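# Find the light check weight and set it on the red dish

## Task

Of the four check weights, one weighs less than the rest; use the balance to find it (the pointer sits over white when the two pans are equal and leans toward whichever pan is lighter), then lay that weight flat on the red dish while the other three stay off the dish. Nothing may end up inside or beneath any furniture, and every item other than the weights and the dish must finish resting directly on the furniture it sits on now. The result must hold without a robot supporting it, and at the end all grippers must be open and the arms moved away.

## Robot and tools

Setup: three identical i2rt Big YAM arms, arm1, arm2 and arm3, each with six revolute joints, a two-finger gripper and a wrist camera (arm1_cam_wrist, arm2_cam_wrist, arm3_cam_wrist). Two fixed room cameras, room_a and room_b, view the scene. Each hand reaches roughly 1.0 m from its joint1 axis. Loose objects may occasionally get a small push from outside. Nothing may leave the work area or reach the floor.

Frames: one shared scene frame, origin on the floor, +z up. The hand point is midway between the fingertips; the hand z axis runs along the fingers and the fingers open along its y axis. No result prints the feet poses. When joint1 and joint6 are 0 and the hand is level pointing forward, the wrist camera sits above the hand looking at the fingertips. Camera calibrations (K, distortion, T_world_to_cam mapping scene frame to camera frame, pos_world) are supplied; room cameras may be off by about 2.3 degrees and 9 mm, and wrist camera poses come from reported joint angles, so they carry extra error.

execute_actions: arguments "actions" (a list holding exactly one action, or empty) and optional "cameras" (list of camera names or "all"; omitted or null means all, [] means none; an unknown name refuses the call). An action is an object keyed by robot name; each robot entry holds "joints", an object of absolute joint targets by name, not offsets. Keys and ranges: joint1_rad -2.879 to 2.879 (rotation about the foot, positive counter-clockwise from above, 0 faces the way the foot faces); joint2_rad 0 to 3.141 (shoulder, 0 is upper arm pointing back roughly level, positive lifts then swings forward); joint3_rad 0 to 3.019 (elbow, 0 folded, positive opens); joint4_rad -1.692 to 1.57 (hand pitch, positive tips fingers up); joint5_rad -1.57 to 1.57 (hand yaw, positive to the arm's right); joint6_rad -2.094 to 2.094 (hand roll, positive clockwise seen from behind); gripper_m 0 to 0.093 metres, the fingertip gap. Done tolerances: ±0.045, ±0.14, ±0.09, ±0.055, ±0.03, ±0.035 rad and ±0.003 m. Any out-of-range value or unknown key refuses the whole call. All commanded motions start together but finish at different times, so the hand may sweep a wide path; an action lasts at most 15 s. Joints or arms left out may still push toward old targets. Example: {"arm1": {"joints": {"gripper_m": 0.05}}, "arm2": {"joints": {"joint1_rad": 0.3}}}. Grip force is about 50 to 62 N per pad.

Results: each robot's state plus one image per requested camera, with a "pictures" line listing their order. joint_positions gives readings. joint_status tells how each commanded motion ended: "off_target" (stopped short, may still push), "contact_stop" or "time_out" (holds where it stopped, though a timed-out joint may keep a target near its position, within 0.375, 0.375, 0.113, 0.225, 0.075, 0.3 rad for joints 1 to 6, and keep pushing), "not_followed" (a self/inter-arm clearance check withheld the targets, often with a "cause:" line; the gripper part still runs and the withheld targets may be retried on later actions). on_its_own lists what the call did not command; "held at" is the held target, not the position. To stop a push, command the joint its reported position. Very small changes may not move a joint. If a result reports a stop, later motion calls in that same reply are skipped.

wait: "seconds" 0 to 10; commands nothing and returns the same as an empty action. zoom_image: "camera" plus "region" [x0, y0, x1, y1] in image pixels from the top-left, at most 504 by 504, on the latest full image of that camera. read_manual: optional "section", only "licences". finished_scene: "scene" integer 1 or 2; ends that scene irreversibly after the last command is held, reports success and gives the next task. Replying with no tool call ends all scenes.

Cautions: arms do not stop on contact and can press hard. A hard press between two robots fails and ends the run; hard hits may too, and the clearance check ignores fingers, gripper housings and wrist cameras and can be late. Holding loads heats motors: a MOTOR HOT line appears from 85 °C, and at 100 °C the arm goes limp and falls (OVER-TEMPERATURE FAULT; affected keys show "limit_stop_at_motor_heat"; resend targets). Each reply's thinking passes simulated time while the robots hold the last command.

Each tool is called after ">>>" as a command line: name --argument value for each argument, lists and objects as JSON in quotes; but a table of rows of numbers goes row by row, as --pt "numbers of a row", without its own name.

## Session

>>> execute_actions --actions '[]'

Scene clock: 0.00 s.
Motor temperatures (°C, as the motors report them): arm1=[26 29 29 26 28 28] | arm2=[27 30 29 26 28 25] | arm3=[24 28 26 26 28 28]
arm1.joint_positions: joint1_rad=+0.447 joint2_rad=+0.593 joint3_rad=+1.450 joint4_rad=-1.529 joint5_rad=-0.067 joint6_rad=+0.717 gripper_m=+0.095
arm1.joint_status: not commanded
arm1.hand: x=+0.9793 y=+0.5448 z=+1.3470 quat_wxyz=(-0.420, -0.426, -0.792, -0.120) (m; scene frame)
arm2.joint_positions: joint1_rad=+0.817 joint2_rad=+0.253 joint3_rad=+1.679 joint4_rad=-1.422 joint5_rad=-0.154 joint6_rad=-0.479 gripper_m=+0.094
arm2.joint_status: not commanded
arm2.hand: x=+0.1286 y=-0.0018 z=+1.5382 quat_wxyz=(-0.701, +0.216, -0.668, +0.123) (m; scene frame)
arm3.joint_positions: joint1_rad=+0.770 joint2_rad=+0.333 joint3_rad=+1.612 joint4_rad=-1.331 joint5_rad=+0.233 joint6_rad=-0.399 gripper_m=+0.094
arm3.joint_status: not commanded
arm3.hand: x=-0.9506 y=-0.6087 z=+1.5120 quat_wxyz=(-0.598, -0.087, -0.717, +0.347) (m; scene frame)
pictures: arm1_cam_wrist, arm2_cam_wrist, arm3_cam_wrist, room_a, room_b
camera_calibration (this result's frames):
arm1_cam_wrist: T_world_to_cam=[[-0.557333, -0.614135, -0.558765, 1.63005], [-0.6855, 0.720066, -0.107677, 0.428796], [0.468476, 0.323022, -0.822306, 0.599329], [0, 0, 0, 1]] pos_world=[0.921651, 0.498715, 1.44982]
arm2_cam_wrist: T_world_to_cam=[[0.123631, -0.877636, 0.46311, -0.727382], [-0.531336, -0.4527, -0.716062, 1.17177], [0.838092, -0.157539, -0.522287, 0.819107], [0, 0, 0, 1]] pos_world=[0.0260465, 0.0211273, 1.60373]
arm3_cam_wrist: T_world_to_cam=[[-0.534242, -0.737943, 0.412342, -1.58213], [-0.696907, 0.108408, -0.70892, 0.47552], [0.478441, -0.666099, -0.572194, 1.03686], [0, 0, 0, 1]] pos_world=[-1.00992, -0.528415, 1.58277]
Images, in order (width x height): arm1_cam_wrist 504x504, arm2_cam_wrist 504x504, arm3_cam_wrist 504x504, room_a 504x504, room_b 504x504.

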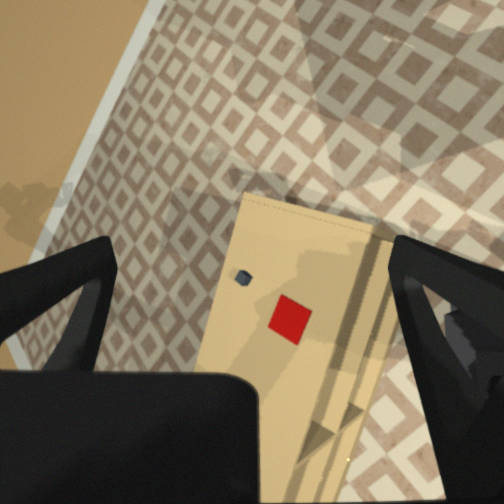

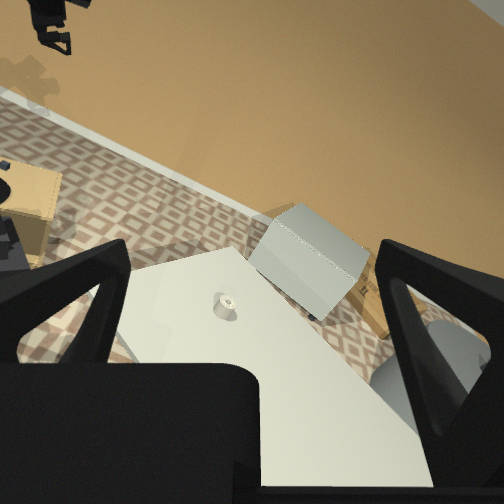

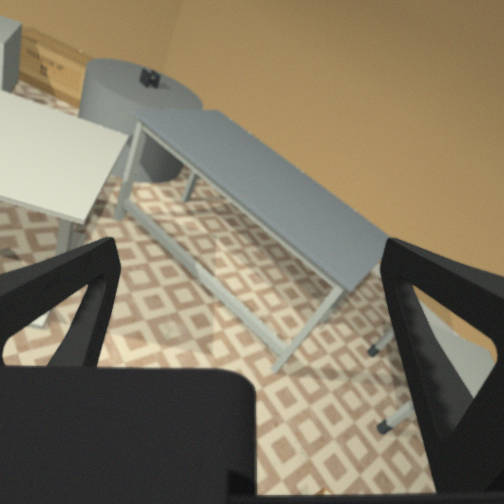

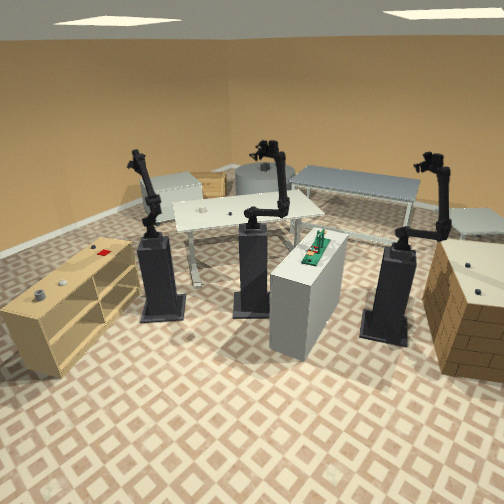

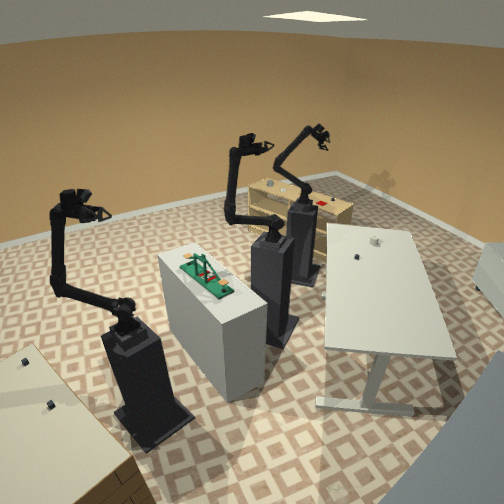

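>>> zoom_image --camera "room_a" --region '[260, 200, 386, 326]'

>>> zoom_image --camera "room_b" --region '[150, 220, 276, 346]'

>>> zoom_image --camera "room_a" --region '[378, 210, 504, 336]'

>>> zoom_image --camera "room_b" --region '[0, 310, 168, 478]'

>>> zoom_image --camera "room_a" --region '[160, 170, 286, 296]'

>>> zoom_image --camera "room_b" --region '[290, 170, 416, 296]'

>>> zoom_image --camera "arm1_cam_wrist" --region '[210, 240, 336, 366]'

>>> zoom_image --camera "room_a" --region '[20, 200, 188, 368]'

Region (260, 200, 386, 326) of room_a's 504x504 image, scaled by 4.000, with more detail than that image has.

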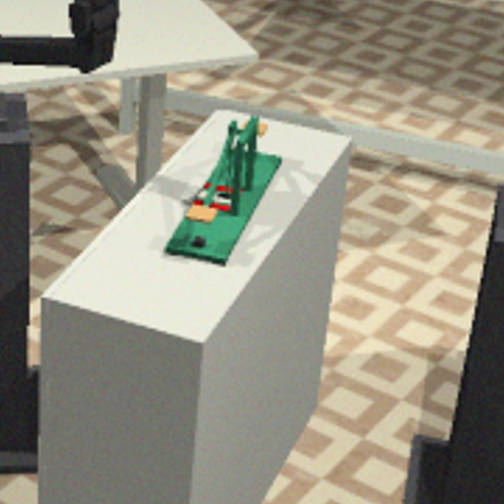

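Region (150, 220, 276, 346) of room_b's 504x504 image, scaled by 4.000, with more detail than that image has.

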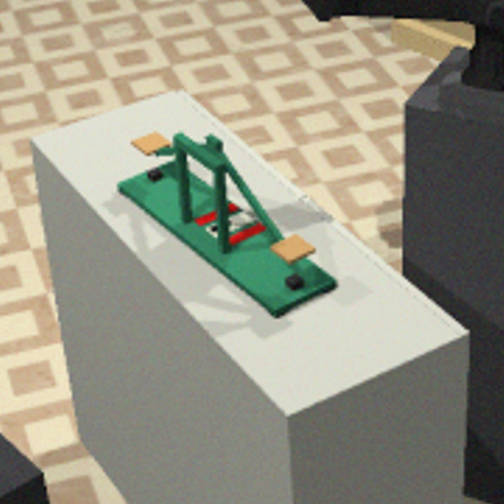

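Region (378, 210, 504, 336) of room_a's 504x504 image, scaled by 4.000, with more detail than that image has.

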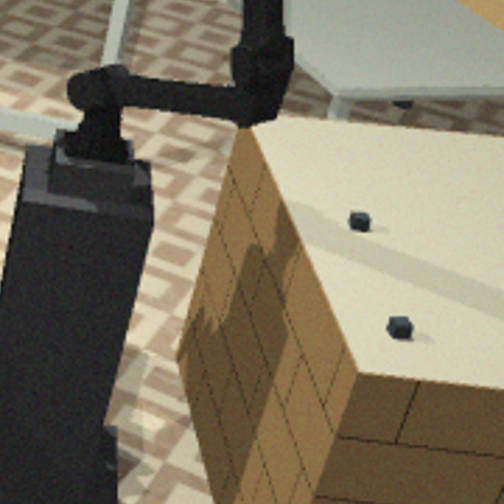

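Region (0, 310, 168, 478) of room_b's 504x504 image, scaled by 3.000, with more detail than that image has.

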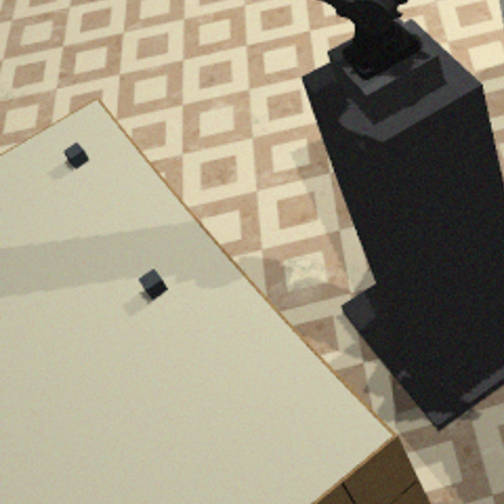

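Region (160, 170, 286, 296) of room_a's 504x504 image, scaled by 4.000, with more detail than that image has.

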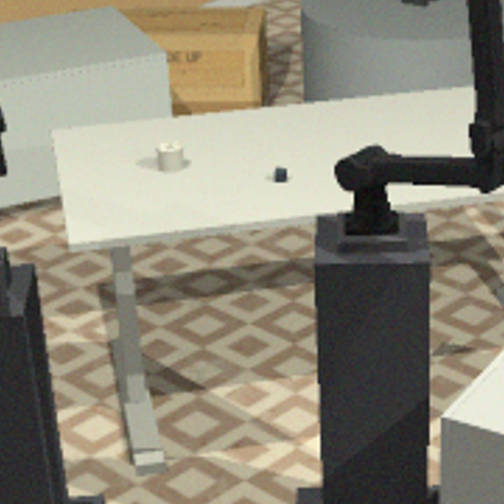

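Region (290, 170, 416, 296) of room_b's 504x504 image, scaled by 4.000, with more detail than that image has.

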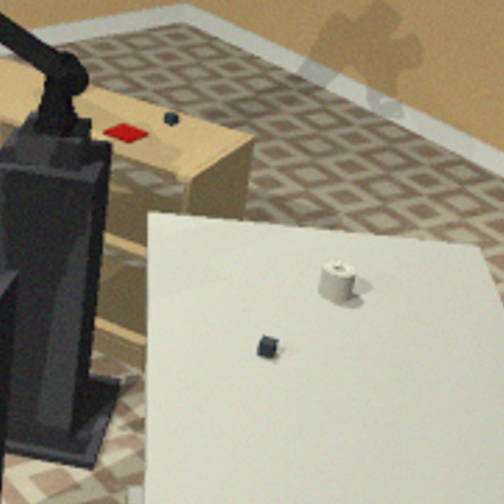

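Region (210, 240, 336, 366) of arm1_cam_wrist's 504x504 image, scaled by 4.000, with more detail than that image has.

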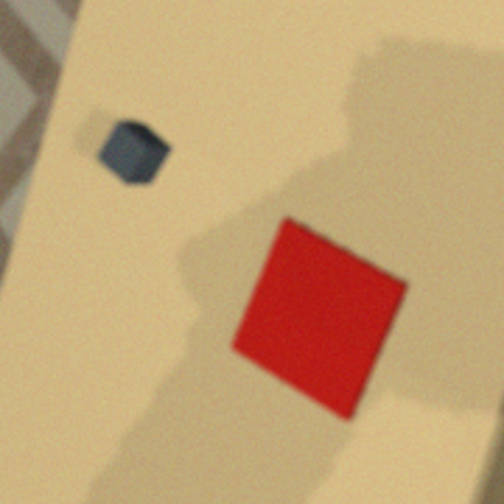

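Region (20, 200, 188, 368) of room_a's 504x504 image, scaled by 3.000, with more detail than that image has.

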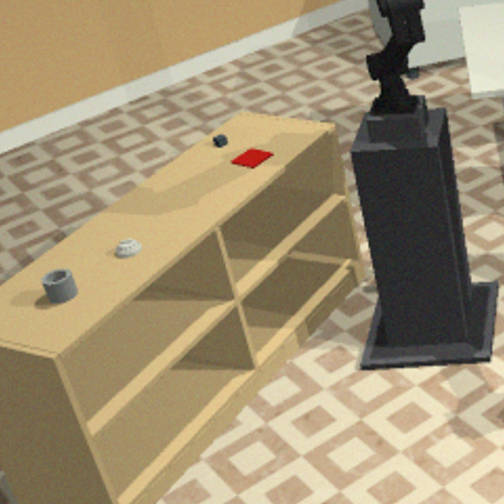

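>>> zoom_image --camera "room_b" --region '[10, 350, 73, 413]'

>>> zoom_image --camera "room_b" --region '[342, 242, 372, 272]'

>>> zoom_image --camera "room_a" --region '[452, 255, 494, 297]'

>>> zoom_image --camera "room_a" --region '[215, 199, 245, 229]'

Region (10, 350, 73, 413) of room_b's 504x504 image, scaled by 8.000, with more detail than that image has.

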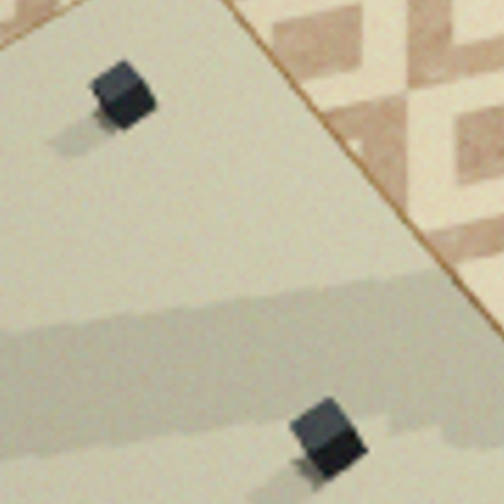

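Region (342, 242, 372, 272) of room_b's 504x504 image, scaled by 16.800, with more detail than that image has.

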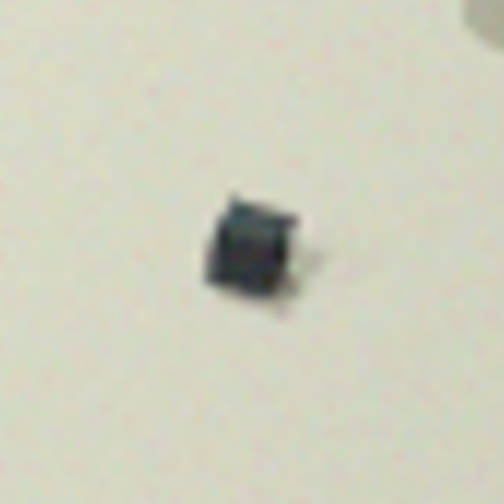

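Region (452, 255, 494, 297) of room_a's 504x504 image, scaled by 12.000, with more detail than that image has.

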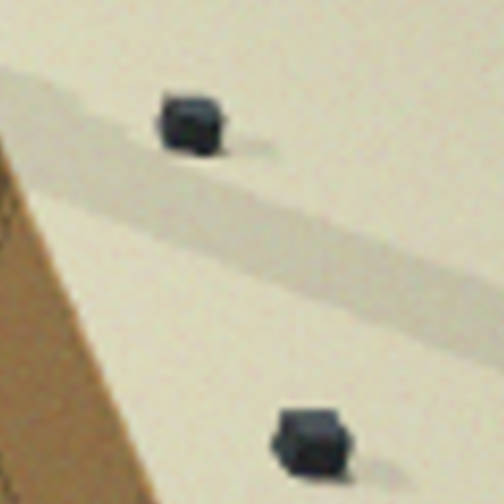

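Region (215, 199, 245, 229) of room_a's 504x504 image, scaled by 16.800, with more detail than that image has.

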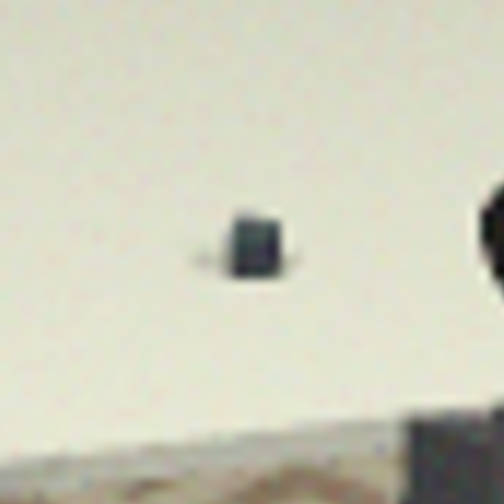

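>>> execute_actions --actions '[{"arm1":{"joints":{"joint1_rad":1.349,"joint2_rad":2.07,"joint3_rad":1.115,"joint4_rad":-0.565,"joint5_rad":0,"joint6_rad":0.22}},"arm2":{"joints":{"joint1_rad":0.36,"joint2_rad":2.275,"joint3_rad":1.785,"joint4_rad":-1.03,"joint5_rad":0,"joint6_rad":0.41}},"arm3":{"joints":{"joint1_rad":-1.375,"joint2_rad":1.99,"joint3_rad":1.36,"joint4_rad":-0.895,"joint5_rad":0,"joint6_rad":0.2}}}]' --cameras '["arm1_cam_wrist","arm2_cam_wrist","arm3_cam_wrist"]'

Scene clock: 9.83 s.
Motor temperatures (°C, as the motors report them): arm1=[26 29 30 26 28 28] | arm2=[27 30 29 26 28 25] | arm3=[24 28 26 26 28 28]
arm1.joint_positions: joint1_rad=+1.358 joint2_rad=+2.073 joint3_rad=+1.105 joint4_rad=-0.576 joint5_rad=+0.000 joint6_rad=+0.229 gripper_m=+0.095
arm1.joint_status: all done
arm1.hand: x=+1.1974 y=+0.8686 z=+0.6826 quat_wxyz=(-0.014, +0.189, -0.982, -0.005) (m; scene frame)
arm2.joint_positions: joint1_rad=+0.366 joint2_rad=+2.295 joint3_rad=+1.770 joint4_rad=-1.027 joint5_rad=-0.002 joint6_rad=+0.395 gripper_m=+0.094
arm2.joint_status: all done
arm2.hand: x=+0.7528 y=-0.3287 z=+0.8086 quat_wxyz=(-0.015, -0.418, -0.908, -0.001) (m; scene frame)
arm3.joint_positions: joint1_rad=-1.383 joint2_rad=+1.975 joint3_rad=+1.369 joint4_rad=-0.899 joint5_rad=+0.000 joint6_rad=+0.194 gripper_m=+0.094
arm3.joint_status: all done
arm3.hand: x=-1.4350 y=-0.8629 z=+0.8249 quat_wxyz=(-0.013, -0.981, -0.189, +0.026) (m; scene frame)
pictures: arm1_cam_wrist, arm2_cam_wrist, arm3_cam_wrist
camera_calibration (this result's frames):
arm1_cam_wrist: T_world_to_cam=[[0.375447, -0.926475, -0.0261575, 0.370028], [-0.764589, -0.325549, 0.556256, 0.823334], [-0.523873, -0.188845, -0.830599, 1.48472], [0, 0, 0, 1]] pos_world=[1.26839, 0.891238, 0.7849]
arm2_cam_wrist: T_world_to_cam=[[-0.762043, -0.647185, -0.0210342, 0.38037], [-0.538363, 0.615189, 0.575941, 0.144563], [-0.359801, 0.450216, -0.81722, 1.20346], [0, 0, 0, 1]] pos_world=[0.800692, -0.384581, 0.908235]
arm3_cam_wrist: T_world_to_cam=[[-0.390925, 0.920287, -0.0157715, 0.244567], [0.769125, 0.33603, 0.543628, 0.945434], [0.505593, 0.200388, -0.839178, 1.71303], [0, 0, 0, 1]] pos_world=[-1.49765, -0.886036, 0.927431]
Images, in order (width x height): arm1_cam_wrist 504x504, arm2_cam_wrist 504x504, arm3_cam_wrist 504x504.

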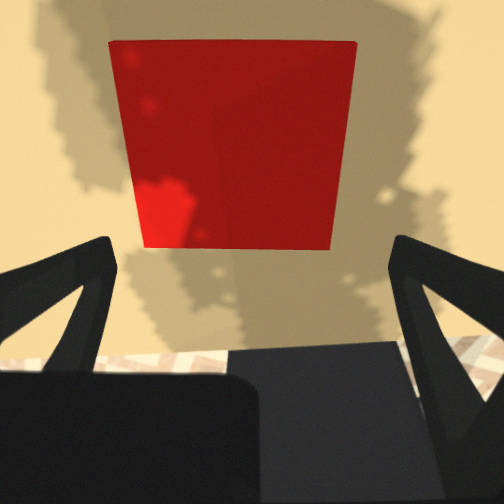

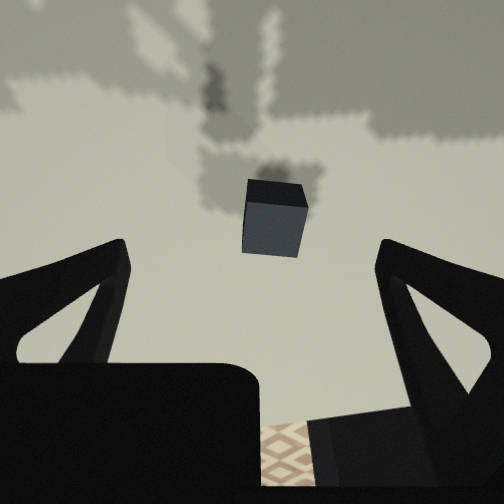

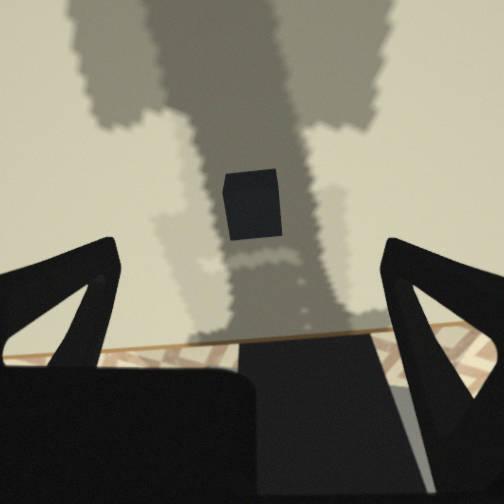

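>>> zoom_image --camera "arm2_cam_wrist" --region '[212, 155, 338, 281]'

>>> zoom_image --camera "arm3_cam_wrist" --region '[190, 142, 316, 268]'

>>> zoom_image --camera "arm1_cam_wrist" --region '[90, 20, 174, 104]'

Region (212, 155, 338, 281) of arm2_cam_wrist's 504x504 image, scaled by 4.000, with more detail than that image has.

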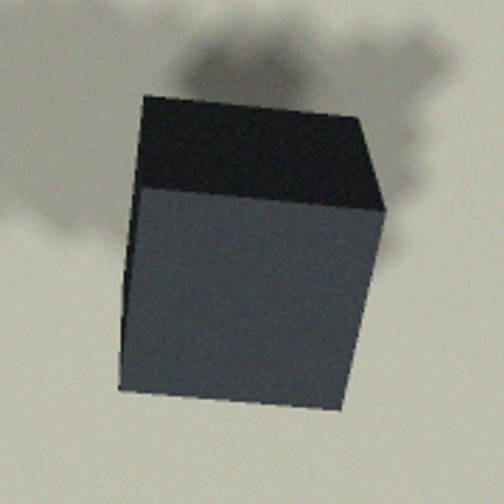

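Region (190, 142, 316, 268) of arm3_cam_wrist's 504x504 image, scaled by 4.000, with more detail than that image has.

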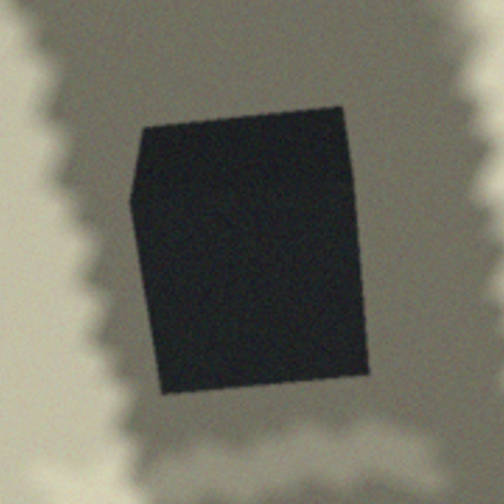

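Region (90, 20, 174, 104) of arm1_cam_wrist's 504x504 image, scaled by 6.000, with more detail than that image has.

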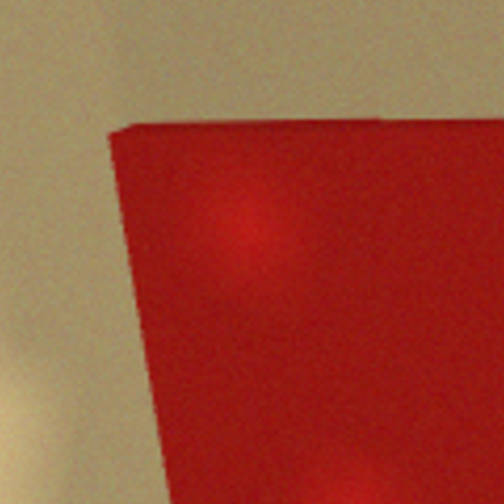

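>>> execute_actions --actions '[{"arm1":{"joints":{"joint3_rad":1.3,"joint1_rad":1.25,"joint6_rad":0.365,"joint4_rad":-0.7}},"arm2":{"joints":{"joint2_rad":2.342,"joint3_rad":1.70,"joint4_rad":-0.912,"joint6_rad":0.51,"gripper_m":0.065}},"arm3":{"joints":{"joint1_rad":-1.363,"joint2_rad":2.12,"joint3_rad":1.292,"joint4_rad":-0.75,"joint6_rad":0.08,"gripper_m":0.065}}}]' --cameras '["arm2_cam_wrist","arm3_cam_wrist"]'

Scene clock: 13.37 s.
Motor temperatures (°C, as the motors report them): arm1=[26 30 30 26 28 28] | arm2=[27 30 30 26 28 25] | arm3=[24 28 26 26 28 28]
arm1.joint_positions: joint1_rad=+1.241 joint2_rad=+2.073 joint3_rad=+1.283 joint4_rad=-0.692 joint5_rad=+0.000 joint6_rad=+0.356 gripper_m=+0.095
arm1.joint_status: all done
arm1.hand: x=+1.2869 y=+0.8516 z=+0.7272 quat_wxyz=(-0.042, +0.068, -0.997, -0.018) (m; scene frame)
arm2.joint_positions: joint1_rad=+0.366 joint2_rad=+2.355 joint3_rad=+1.691 joint4_rad=-0.920 joint5_rad=-0.002 joint6_rad=+0.495 gripper_m=+0.065
arm2.joint_status: all done
arm2.hand: x=+0.7325 y=-0.3185 z=+0.7465 quat_wxyz=(+0.000, -0.463, -0.887, -0.001) (m; scene frame)
arm3.joint_positions: joint1_rad=-1.375 joint2_rad=+2.115 joint3_rad=+1.291 joint4_rad=-0.763 joint5_rad=+0.000 joint6_rad=+0.088 gripper_m=+0.065
arm3.joint_status: all done
arm3.hand: x=-1.4051 y=-0.8492 z=+0.7293 quat_wxyz=(+0.002, -0.969, -0.245, -0.012) (m; scene frame)
pictures: arm2_cam_wrist, arm3_cam_wrist
camera_calibration (this result's frames):
arm2_cam_wrist: T_world_to_cam=[[-0.82321, -0.567668, -0.0088653, 0.431268], [-0.458851, 0.656051, 0.59921, 0.100535], [-0.334336, 0.497344, -0.800543, 1.12472], [0, 0, 0, 1]] pos_world=[0.777191, -0.380514, 0.843971]
arm3_cam_wrist: T_world_to_cam=[[-0.4929, 0.870076, -0.00417028, 0.0477183], [0.688346, 0.392872, 0.60978, 0.856274], [0.532193, 0.29769, -0.79256, 1.70092], [0, 0, 0, 1]] pos_world=[-1.47111, -0.884271, 0.826141]
Images, in order (width x height): arm2_cam_wrist 504x504, arm3_cam_wrist 504x504.

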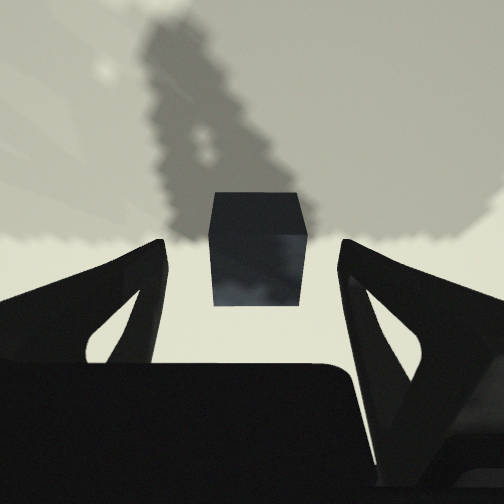

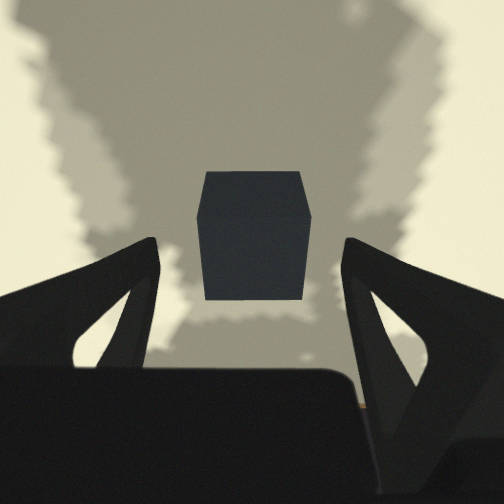

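>>> execute_actions --actions '[{"arm2":{"joints":{"gripper_m":0.022}},"arm3":{"joints":{"joint4_rad":-0.718,"gripper_m":0.022}}}]' --cameras '["arm2_cam_wrist","arm3_cam_wrist"]'

Scene clock: 14.43 s.
Motor temperatures (°C, as the motors report them): arm1=[26 30 30 26 28 28] | arm2=[27 31 30 26 28 25] | arm3=[24 28 26 26 28 28]
arm1.joint_positions: joint1_rad=+1.241 joint2_rad=+2.073 joint3_rad=+1.283 joint4_rad=-0.692 joint5_rad=+0.000 joint6_rad=+0.356 gripper_m=+0.095
arm1.joint_status: not commanded
arm1.hand: x=+1.2869 y=+0.8516 z=+0.7272 quat_wxyz=(-0.042, +0.068, -0.997, -0.018) (m; scene frame)
arm2.joint_positions: joint1_rad=+0.366 joint2_rad=+2.355 joint3_rad=+1.691 joint4_rad=-0.920 joint5_rad=-0.001 joint6_rad=+0.496 gripper_m=+0.029
arm2.joint_status: gripper_m off_target (ended at +0.029, target +0.022)
arm2.hand: x=+0.7325 y=-0.3187 z=+0.7465 quat_wxyz=(+0.000, -0.463, -0.886, +0.000) (m; scene frame)
arm3.joint_positions: joint1_rad=-1.375 joint2_rad=+2.115 joint3_rad=+1.291 joint4_rad=-0.736 joint5_rad=+0.000 joint6_rad=+0.087 gripper_m=+0.029
arm3.joint_status: gripper_m off_target (ended at +0.029, target +0.022); the others done
arm3.hand: x=-1.4108 y=-0.8529 z=+0.7292 quat_wxyz=(-0.003, -0.969, -0.245, +0.001) (m; scene frame)
pictures: arm2_cam_wrist, arm3_cam_wrist
camera_calibration (this result's frames):
arm2_cam_wrist: T_world_to_cam=[[-0.823644, -0.56705, -0.00804387, 0.431042], [-0.458246, 0.657115, 0.598507, 0.101096], [-0.334098, 0.496643, -0.801077, 1.12483], [0, 0, 0, 1]] pos_world=[0.777156, -0.380649, 0.844037]
arm3_cam_wrist: T_world_to_cam=[[-0.493229, 0.869878, -0.00604604, 0.0489145], [0.702169, 0.40222, 0.587519, 0.90544], [0.513502, 0.285536, -0.809188, 1.68042], [0, 0, 0, 1]] pos_world=[-1.47454, -0.886555, 0.828104]
Images, in order (width x height): arm2_cam_wrist 504x504, arm3_cam_wrist 504x504.

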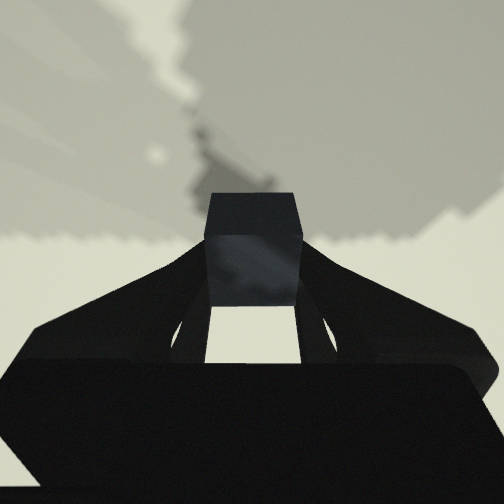

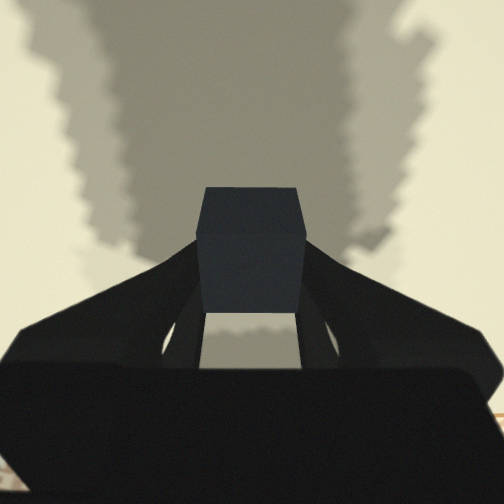

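>>> execute_actions --actions '[{"arm1":{"joints":{"joint1_rad":1.262,"joint2_rad":2.25,"joint3_rad":1.79,"joint4_rad":-1.1}},"arm2":{"joints":{"joint1_rad":-2.36,"joint2_rad":2.01,"joint3_rad":1.94,"joint4_rad":-1.465,"joint6_rad":1.225}},"arm3":{"joints":{"joint1_rad":1.45,"joint2_rad":2.085,"joint3_rad":1.875,"joint4_rad":-1.325,"joint6_rad":1.545}}}]'

Scene clock: 18.53 s.
Motor temperatures (°C, as the motors report them): arm1=[26 30 31 26 28 28] | arm2=[27 31 30 26 28 25] | arm3=[24 29 27 26 28 28]
arm1.joint_positions: joint1_rad=+1.253 joint2_rad=+2.266 joint3_rad=+1.765 joint4_rad=-1.091 joint5_rad=+0.000 joint6_rad=+0.356 gripper_m=+0.095
arm1.joint_status: all done
arm1.hand: x=+1.3640 y=+0.9023 z=+0.7626 quat_wxyz=(+0.008, +0.074, -0.997, +0.005) (m; scene frame)
arm2.joint_positions: joint1_rad=-2.360 joint2_rad=+2.046 joint3_rad=+1.925 joint4_rad=-1.458 joint5_rad=+0.001 joint6_rad=+1.211 gripper_m=+0.029
arm2.joint_status: all done
arm2.hand: x=-0.4693 y=+0.0017 z=+1.0058 quat_wxyz=(+0.004, -0.807, +0.590, -0.009) (m; scene frame)
arm3.joint_positions: joint1_rad=+1.457 joint2_rad=+2.093 joint3_rad=+1.859 joint4_rad=-1.311 joint5_rad=-0.002 joint6_rad=+1.537 gripper_m=+0.029
arm3.joint_status: all done
arm3.hand: x=-0.3394 y=-0.3823 z=+0.9363 quat_wxyz=(-0.011, -0.591, -0.807, -0.014) (m; scene frame)
pictures: arm1_cam_wrist, arm2_cam_wrist, arm3_cam_wrist, room_a, room_b
camera_calibration (this result's frames):
arm1_cam_wrist: T_world_to_cam=[[0.150715, -0.98849, -0.0131089, 0.693329], [-0.794158, -0.128961, 0.59387, 0.751423], [-0.588725, -0.0790948, -0.804454, 1.61429], [0, 0, 0, 1]] pos_world=[1.44263, 0.909935, 0.861462]
arm2_cam_wrist: T_world_to_cam=[[0.954313, 0.298649, 0.00974091, 0.439989], [0.231779, -0.760424, 0.606657, -0.497322], [0.188585, -0.576684, -0.794904, 1.01283], [0, 0, 0, 1]] pos_world=[-0.495623, 0.0745069, 1.10252]
arm3_cam_wrist: T_world_to_cam=[[-0.946197, -0.321567, -0.0361322, -0.411847], [-0.280248, 0.758515, 0.588316, -0.35581], [-0.161776, 0.566789, -0.807823, 1.04052], [0, 0, 0, 1]] pos_world=[-0.321072, -0.452304, 1.035]
Images, in order (width x height): arm1_cam_wrist 504x504, arm2_cam_wrist 504x504, arm3_cam_wrist 504x504, room_a 504x504, room_b 504x504.

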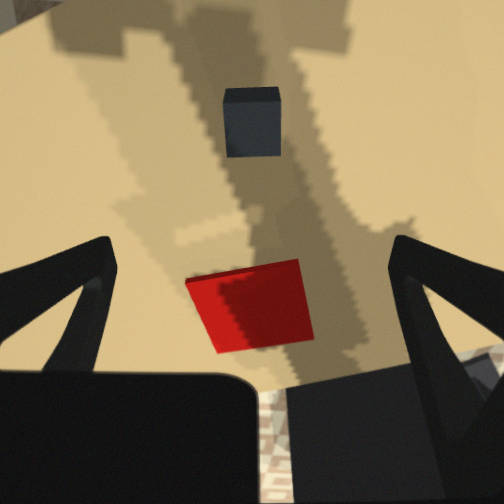

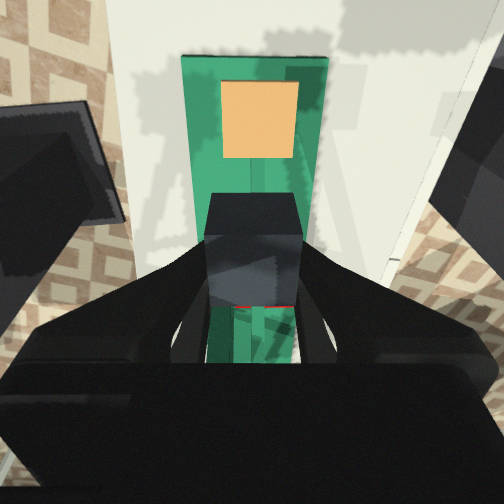

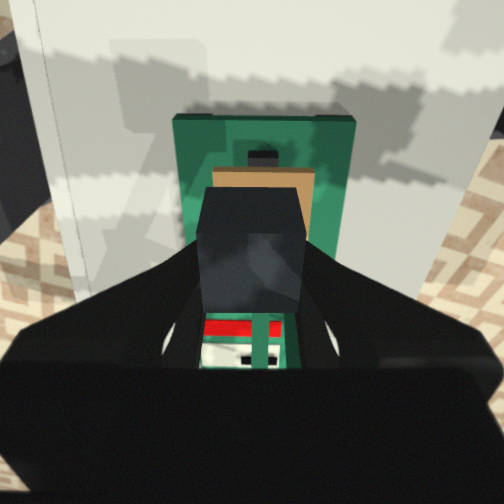

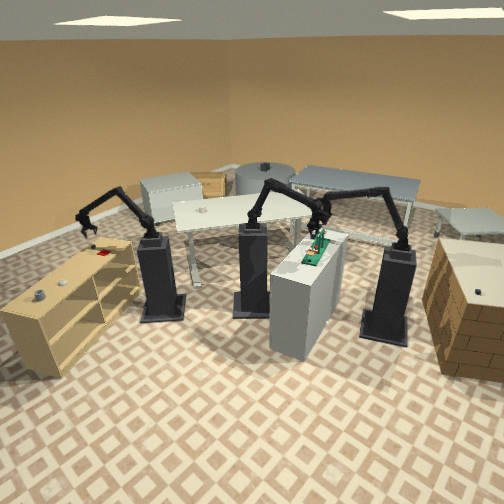

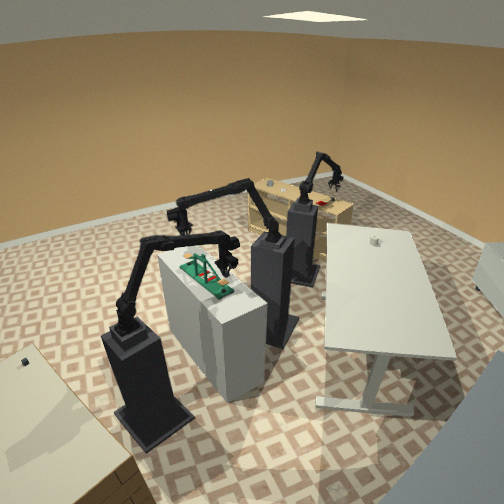

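>>> zoom_image --camera "arm2_cam_wrist" --region '[200, 60, 326, 186]'

>>> zoom_image --camera "arm3_cam_wrist" --region '[195, 140, 335, 280]'

Region (200, 60, 326, 186) of arm2_cam_wrist's 504x504 image, scaled by 4.000, with more detail than that image has.

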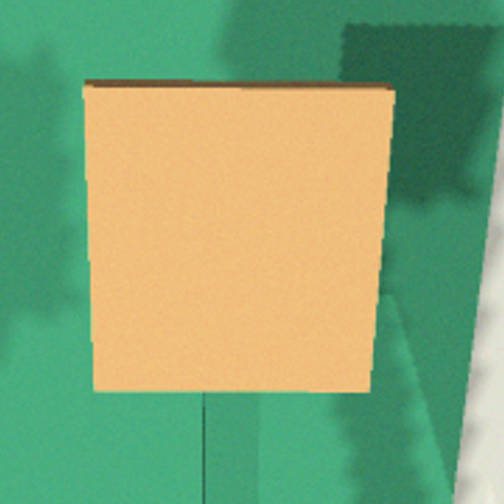

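Region (195, 140, 335, 280) of arm3_cam_wrist's 504x504 image, scaled by 3.600, with more detail than that image has.

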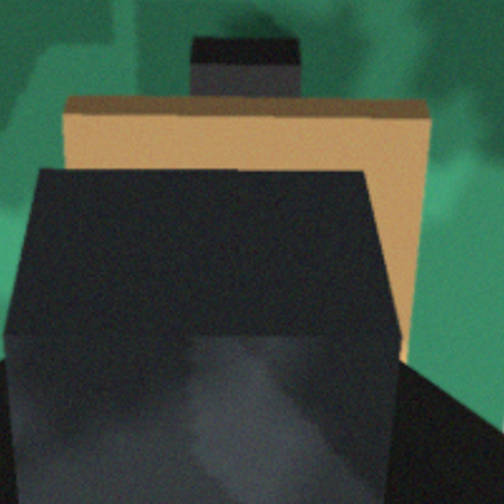

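>>> execute_actions --actions '[{"arm2":{"joints":{"joint1_rad":-2.375,"joint2_rad":2.096,"joint3_rad":1.722,"joint4_rad":-1.148}},"arm3":{"joints":{"joint1_rad":1.512,"joint2_rad":2.165,"joint3_rad":1.803,"joint4_rad":-1.232,"joint6_rad":1.6}}}]' --cameras '["arm2_cam_wrist","arm3_cam_wrist","room_b"]'

Scene clock: 21.03 s.
Motor temperatures (°C, as the motors report them): arm1=[26 30 31 26 28 28] | arm2=[27 31 31 26 28 25] | arm3=[24 29 27 26 28 28]
arm1.joint_positions: joint1_rad=+1.253 joint2_rad=+2.266 joint3_rad=+1.765 joint4_rad=-1.091 joint5_rad=+0.000 joint6_rad=+0.356 gripper_m=+0.095
arm1.joint_status: not commanded
arm1.hand: x=+1.3640 y=+0.9023 z=+0.7626 quat_wxyz=(+0.008, +0.074, -0.997, +0.005) (m; scene frame)
arm2.joint_positions: joint1_rad=-2.370 joint2_rad=+2.130 joint3_rad=+1.702 joint4_rad=-1.156 joint5_rad=-0.002 joint6_rad=+1.211 gripper_m=+0.029
arm2.joint_status: all done
arm2.hand: x=-0.4596 y=+0.0065 z=+0.8733 quat_wxyz=(+0.004, -0.804, +0.594, -0.012) (m; scene frame)
arm3.joint_positions: joint1_rad=+1.514 joint2_rad=+2.144 joint3_rad=+1.808 joint4_rad=-1.244 joint5_rad=+0.001 joint6_rad=+1.592 gripper_m=+0.029
arm3.joint_status: all done
arm3.hand: x=-0.3543 y=-0.3495 z=+0.8857 quat_wxyz=(-0.002, -0.590, -0.807, +0.001) (m; scene frame)
pictures: arm2_cam_wrist, arm3_cam_wrist, room_b
camera_calibration (this result's frames):
arm2_cam_wrist: T_world_to_cam=[[0.957306, 0.288797, 0.0127064, 0.429485], [0.221431, -0.760841, 0.609991, -0.423205], [0.185831, -0.581135, -0.792306, 0.904884], [0, 0, 0, 1]] pos_world=[-0.485594, 0.0798342, 0.969639]
arm3_cam_wrist: T_world_to_cam=[[-0.946362, -0.323109, -0.000596479, -0.449272], [-0.261831, 0.765801, 0.587361, -0.345201], [-0.189324, 0.556012, -0.809325, 0.966464], [0, 0, 0, 1]] pos_world=[-0.332583, -0.418174, 0.984673]
Images, in order (width x height): arm2_cam_wrist 504x504, arm3_cam_wrist 504x504, room_b 504x504.

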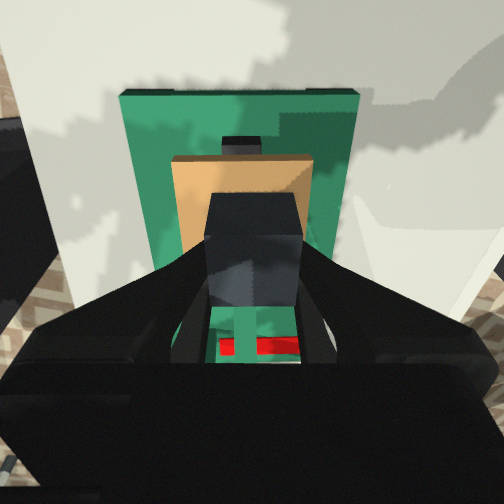

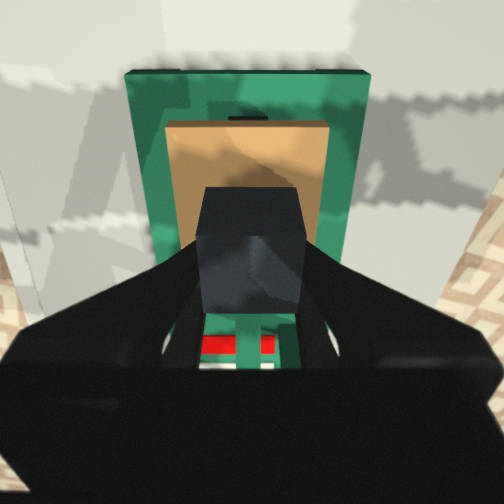

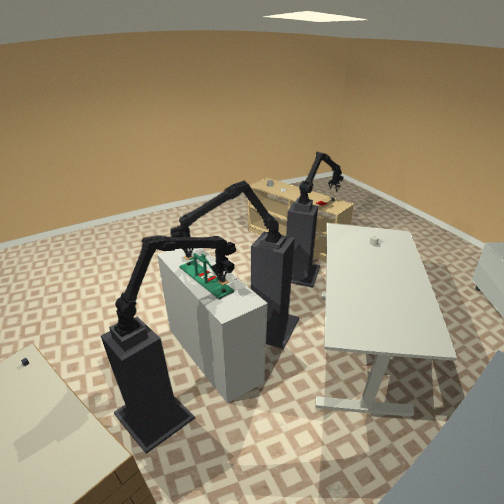

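>>> execute_actions --actions '[{"arm3":{"joints":{"joint5_rad":0.05}}}]' --cameras '["arm3_cam_wrist"]'

Scene clock: 22.40 s.
Motor temperatures (°C, as the motors report them): arm1=[26 30 31 26 28 28] | arm2=[27 31 31 26 28 25] | arm3=[24 29 27 26 28 28]
arm1.joint_positions: joint1_rad=+1.253 joint2_rad=+2.266 joint3_rad=+1.765 joint4_rad=-1.091 joint5_rad=+0.000 joint6_rad=+0.356 gripper_m=+0.095
arm1.joint_status: not commanded
arm1.hand: x=+1.3640 y=+0.9023 z=+0.7626 quat_wxyz=(+0.008, +0.074, -0.997, +0.005) (m; scene frame)
arm2.joint_positions: joint1_rad=-2.370 joint2_rad=+2.130 joint3_rad=+1.702 joint4_rad=-1.156 joint5_rad=-0.002 joint6_rad=+1.211 gripper_m=+0.029
arm2.joint_status: not commanded
arm2.hand: x=-0.4596 y=+0.0065 z=+0.8733 quat_wxyz=(+0.004, -0.804, +0.594, -0.012) (m; scene frame)
arm3.joint_positions: joint1_rad=+1.514 joint2_rad=+2.144 joint3_rad=+1.808 joint4_rad=-1.244 joint5_rad=+0.046 joint6_rad=+1.592 gripper_m=+0.029
arm3.joint_status: all done
arm3.hand: x=-0.3518 y=-0.3568 z=+0.8859 quat_wxyz=(-0.020, -0.590, -0.807, +0.014) (m; scene frame)
pictures: arm3_cam_wrist
camera_calibration (this result's frames):
arm3_cam_wrist: T_world_to_cam=[[-0.946344, -0.323159, -0.000631787, -0.449246], [-0.270079, 0.789826, 0.550665, -0.300933], [-0.177454, 0.52129, -0.834726, 0.985424], [0, 0, 0, 1]] pos_world=[-0.33155, -0.421185, 0.987989]
Images, in order (width x height): arm3_cam_wrist 504x504.

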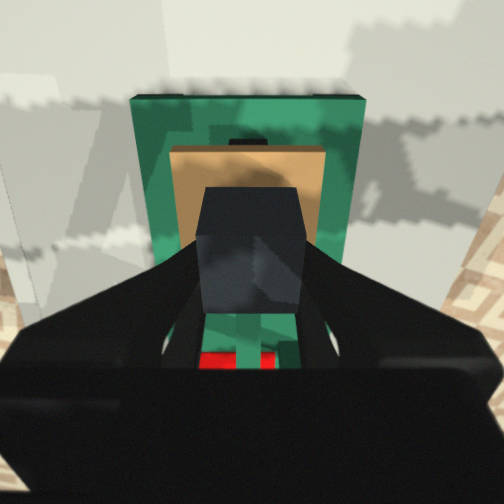

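>>> execute_actions --actions '[{"arm2":{"joints":{"gripper_m":0.08}},"arm3":{"joints":{"gripper_m":0.08}}}]' --cameras '[]'

>>> wait --seconds 3

>>> zoom_image --camera "room_b" --region '[160, 225, 250, 315]'

Scene clock: 23.40 s.
Motor temperatures (°C, as the motors report them): arm1=[26 31 31 26 28 28] | arm2=[27 31 31 26 28 25] | arm3=[24 29 27 26 28 28]
arm1.joint_positions: joint1_rad=+1.253 joint2_rad=+2.266 joint3_rad=+1.765 joint4_rad=-1.091 joint5_rad=+0.000 joint6_rad=+0.356 gripper_m=+0.095
arm1.joint_status: not commanded
arm1.hand: x=+1.3640 y=+0.9023 z=+0.7626 quat_wxyz=(+0.008, +0.074, -0.997, +0.005) (m; scene frame)
arm2.joint_positions: joint1_rad=-2.370 joint2_rad=+2.116 joint3_rad=+1.702 joint4_rad=-1.156 joint5_rad=-0.002 joint6_rad=+1.212 gripper_m=+0.080
arm2.joint_status: all done
arm2.hand: x=-0.4612 y=+0.0066 z=+0.8813 quat_wxyz=(+0.000, -0.804, +0.594, -0.006) (m; scene frame)
arm3.joint_positions: joint1_rad=+1.514 joint2_rad=+2.144 joint3_rad=+1.808 joint4_rad=-1.244 joint5_rad=+0.046 joint6_rad=+1.592 gripper_m=+0.080
arm3.joint_status: all done
arm3.hand: x=-0.3518 y=-0.3568 z=+0.8860 quat_wxyz=(-0.020, -0.590, -0.807, +0.014) (m; scene frame)
pictures: none
No camera images: the call's "cameras" was empty. Leave "cameras" out to get every camera's image.

Scene clock: 26.40 s.
Motor temperatures (°C, as the motors report them): arm1=[26 31 31 26 28 28] | arm2=[27 31 31 26 28 25] | arm3=[24 29 28 26 28 28]
arm1.joint_positions: joint1_rad=+1.253 joint2_rad=+2.266 joint3_rad=+1.765 joint4_rad=-1.091 joint5_rad=+0.000 joint6_rad=+0.356 gripper_m=+0.095
arm1.joint_status: not commanded
arm1.hand: x=+1.3640 y=+0.9023 z=+0.7626 quat_wxyz=(+0.008, +0.074, -0.997, +0.005) (m; scene frame)
arm2.joint_positions: joint1_rad=-2.370 joint2_rad=+2.116 joint3_rad=+1.702 joint4_rad=-1.156 joint5_rad=-0.002 joint6_rad=+1.212 gripper_m=+0.080
arm2.joint_status: all done
arm2.hand: x=-0.4612 y=+0.0066 z=+0.8813 quat_wxyz=(+0.000, -0.804, +0.594, -0.006) (m; scene frame)
arm3.joint_positions: joint1_rad=+1.514 joint2_rad=+2.144 joint3_rad=+1.808 joint4_rad=-1.244 joint5_rad=+0.046 joint6_rad=+1.592 gripper_m=+0.080
arm3.joint_status: all done
arm3.hand: x=-0.3518 y=-0.3568 z=+0.8860 quat_wxyz=(-0.020, -0.590, -0.807, +0.014) (m; scene frame)
wait: 3.00 s; at rest by 0.27 s
pictures: arm1_cam_wrist, arm2_cam_wrist, arm3_cam_wrist, room_a, room_b
camera_calibration (this result's frames):
arm1_cam_wrist: T_world_to_cam=[[0.150715, -0.98849, -0.0131089, 0.693329], [-0.794158, -0.128961, 0.59387, 0.751423], [-0.588725, -0.0790948, -0.804454, 1.61429], [0, 0, 0, 1]] pos_world=[1.44263, 0.909935, 0.861462]
arm2_cam_wrist: T_world_to_cam=[[0.957521, 0.288363, 0.000188921, 0.44203], [0.229194, -0.761444, 0.60636, -0.42086], [0.174996, -0.580559, -0.79519, 0.909178], [0, 0, 0, 1]] pos_world=[-0.485897, 0.0799054, 0.978078]
arm3_cam_wrist: T_world_to_cam=[[-0.946467, -0.322799, -0.000650798, -0.449144], [-0.269856, 0.790124, 0.550347, -0.300413], [-0.177137, 0.521061, -0.834936, 0.985679], [0, 0, 0, 1]] pos_world=[-0.331568, -0.421218, 0.988018]
Images, in order (width x height): arm1_cam_wrist 504x504, arm2_cam_wrist 504x504, arm3_cam_wrist 504x504, room_a 504x504, room_b 504x504.

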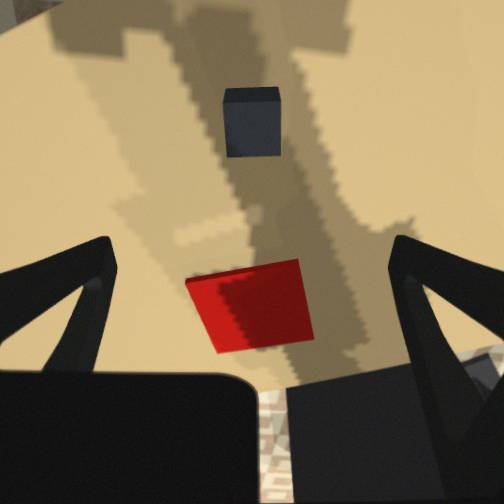

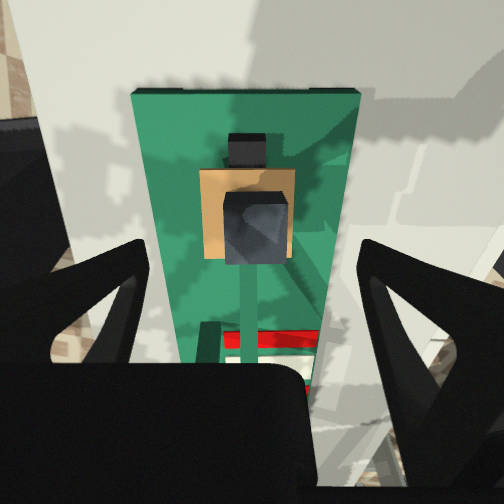

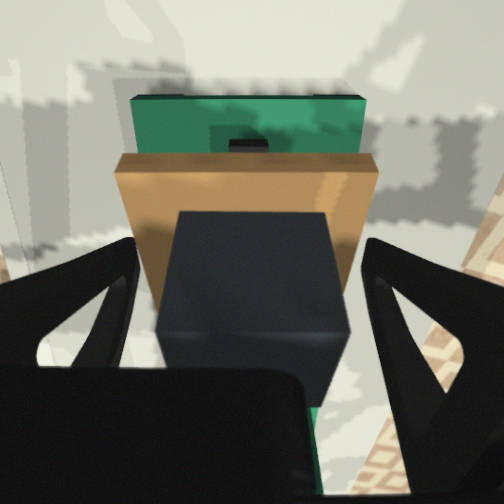

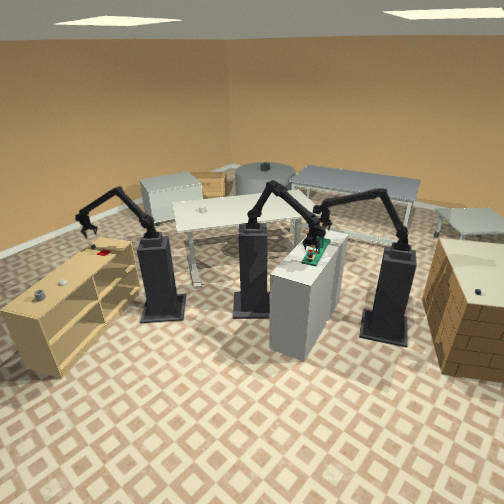

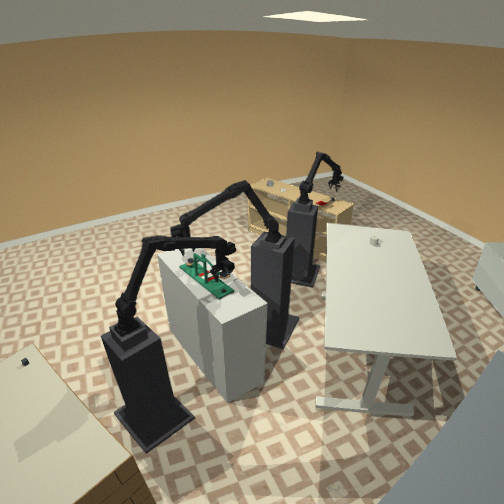

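Region (160, 225, 250, 315) of room_b's 504x504 image, scaled by 5.600, with more detail than that image has.

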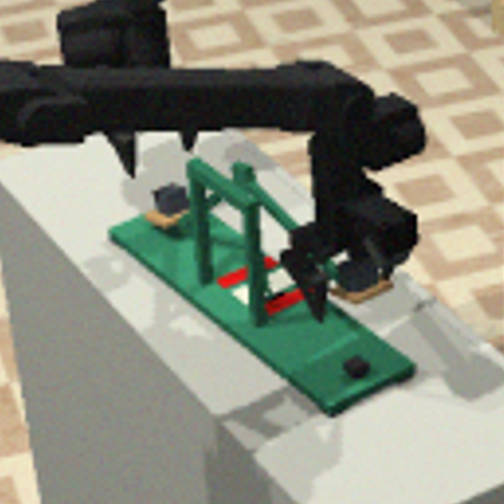

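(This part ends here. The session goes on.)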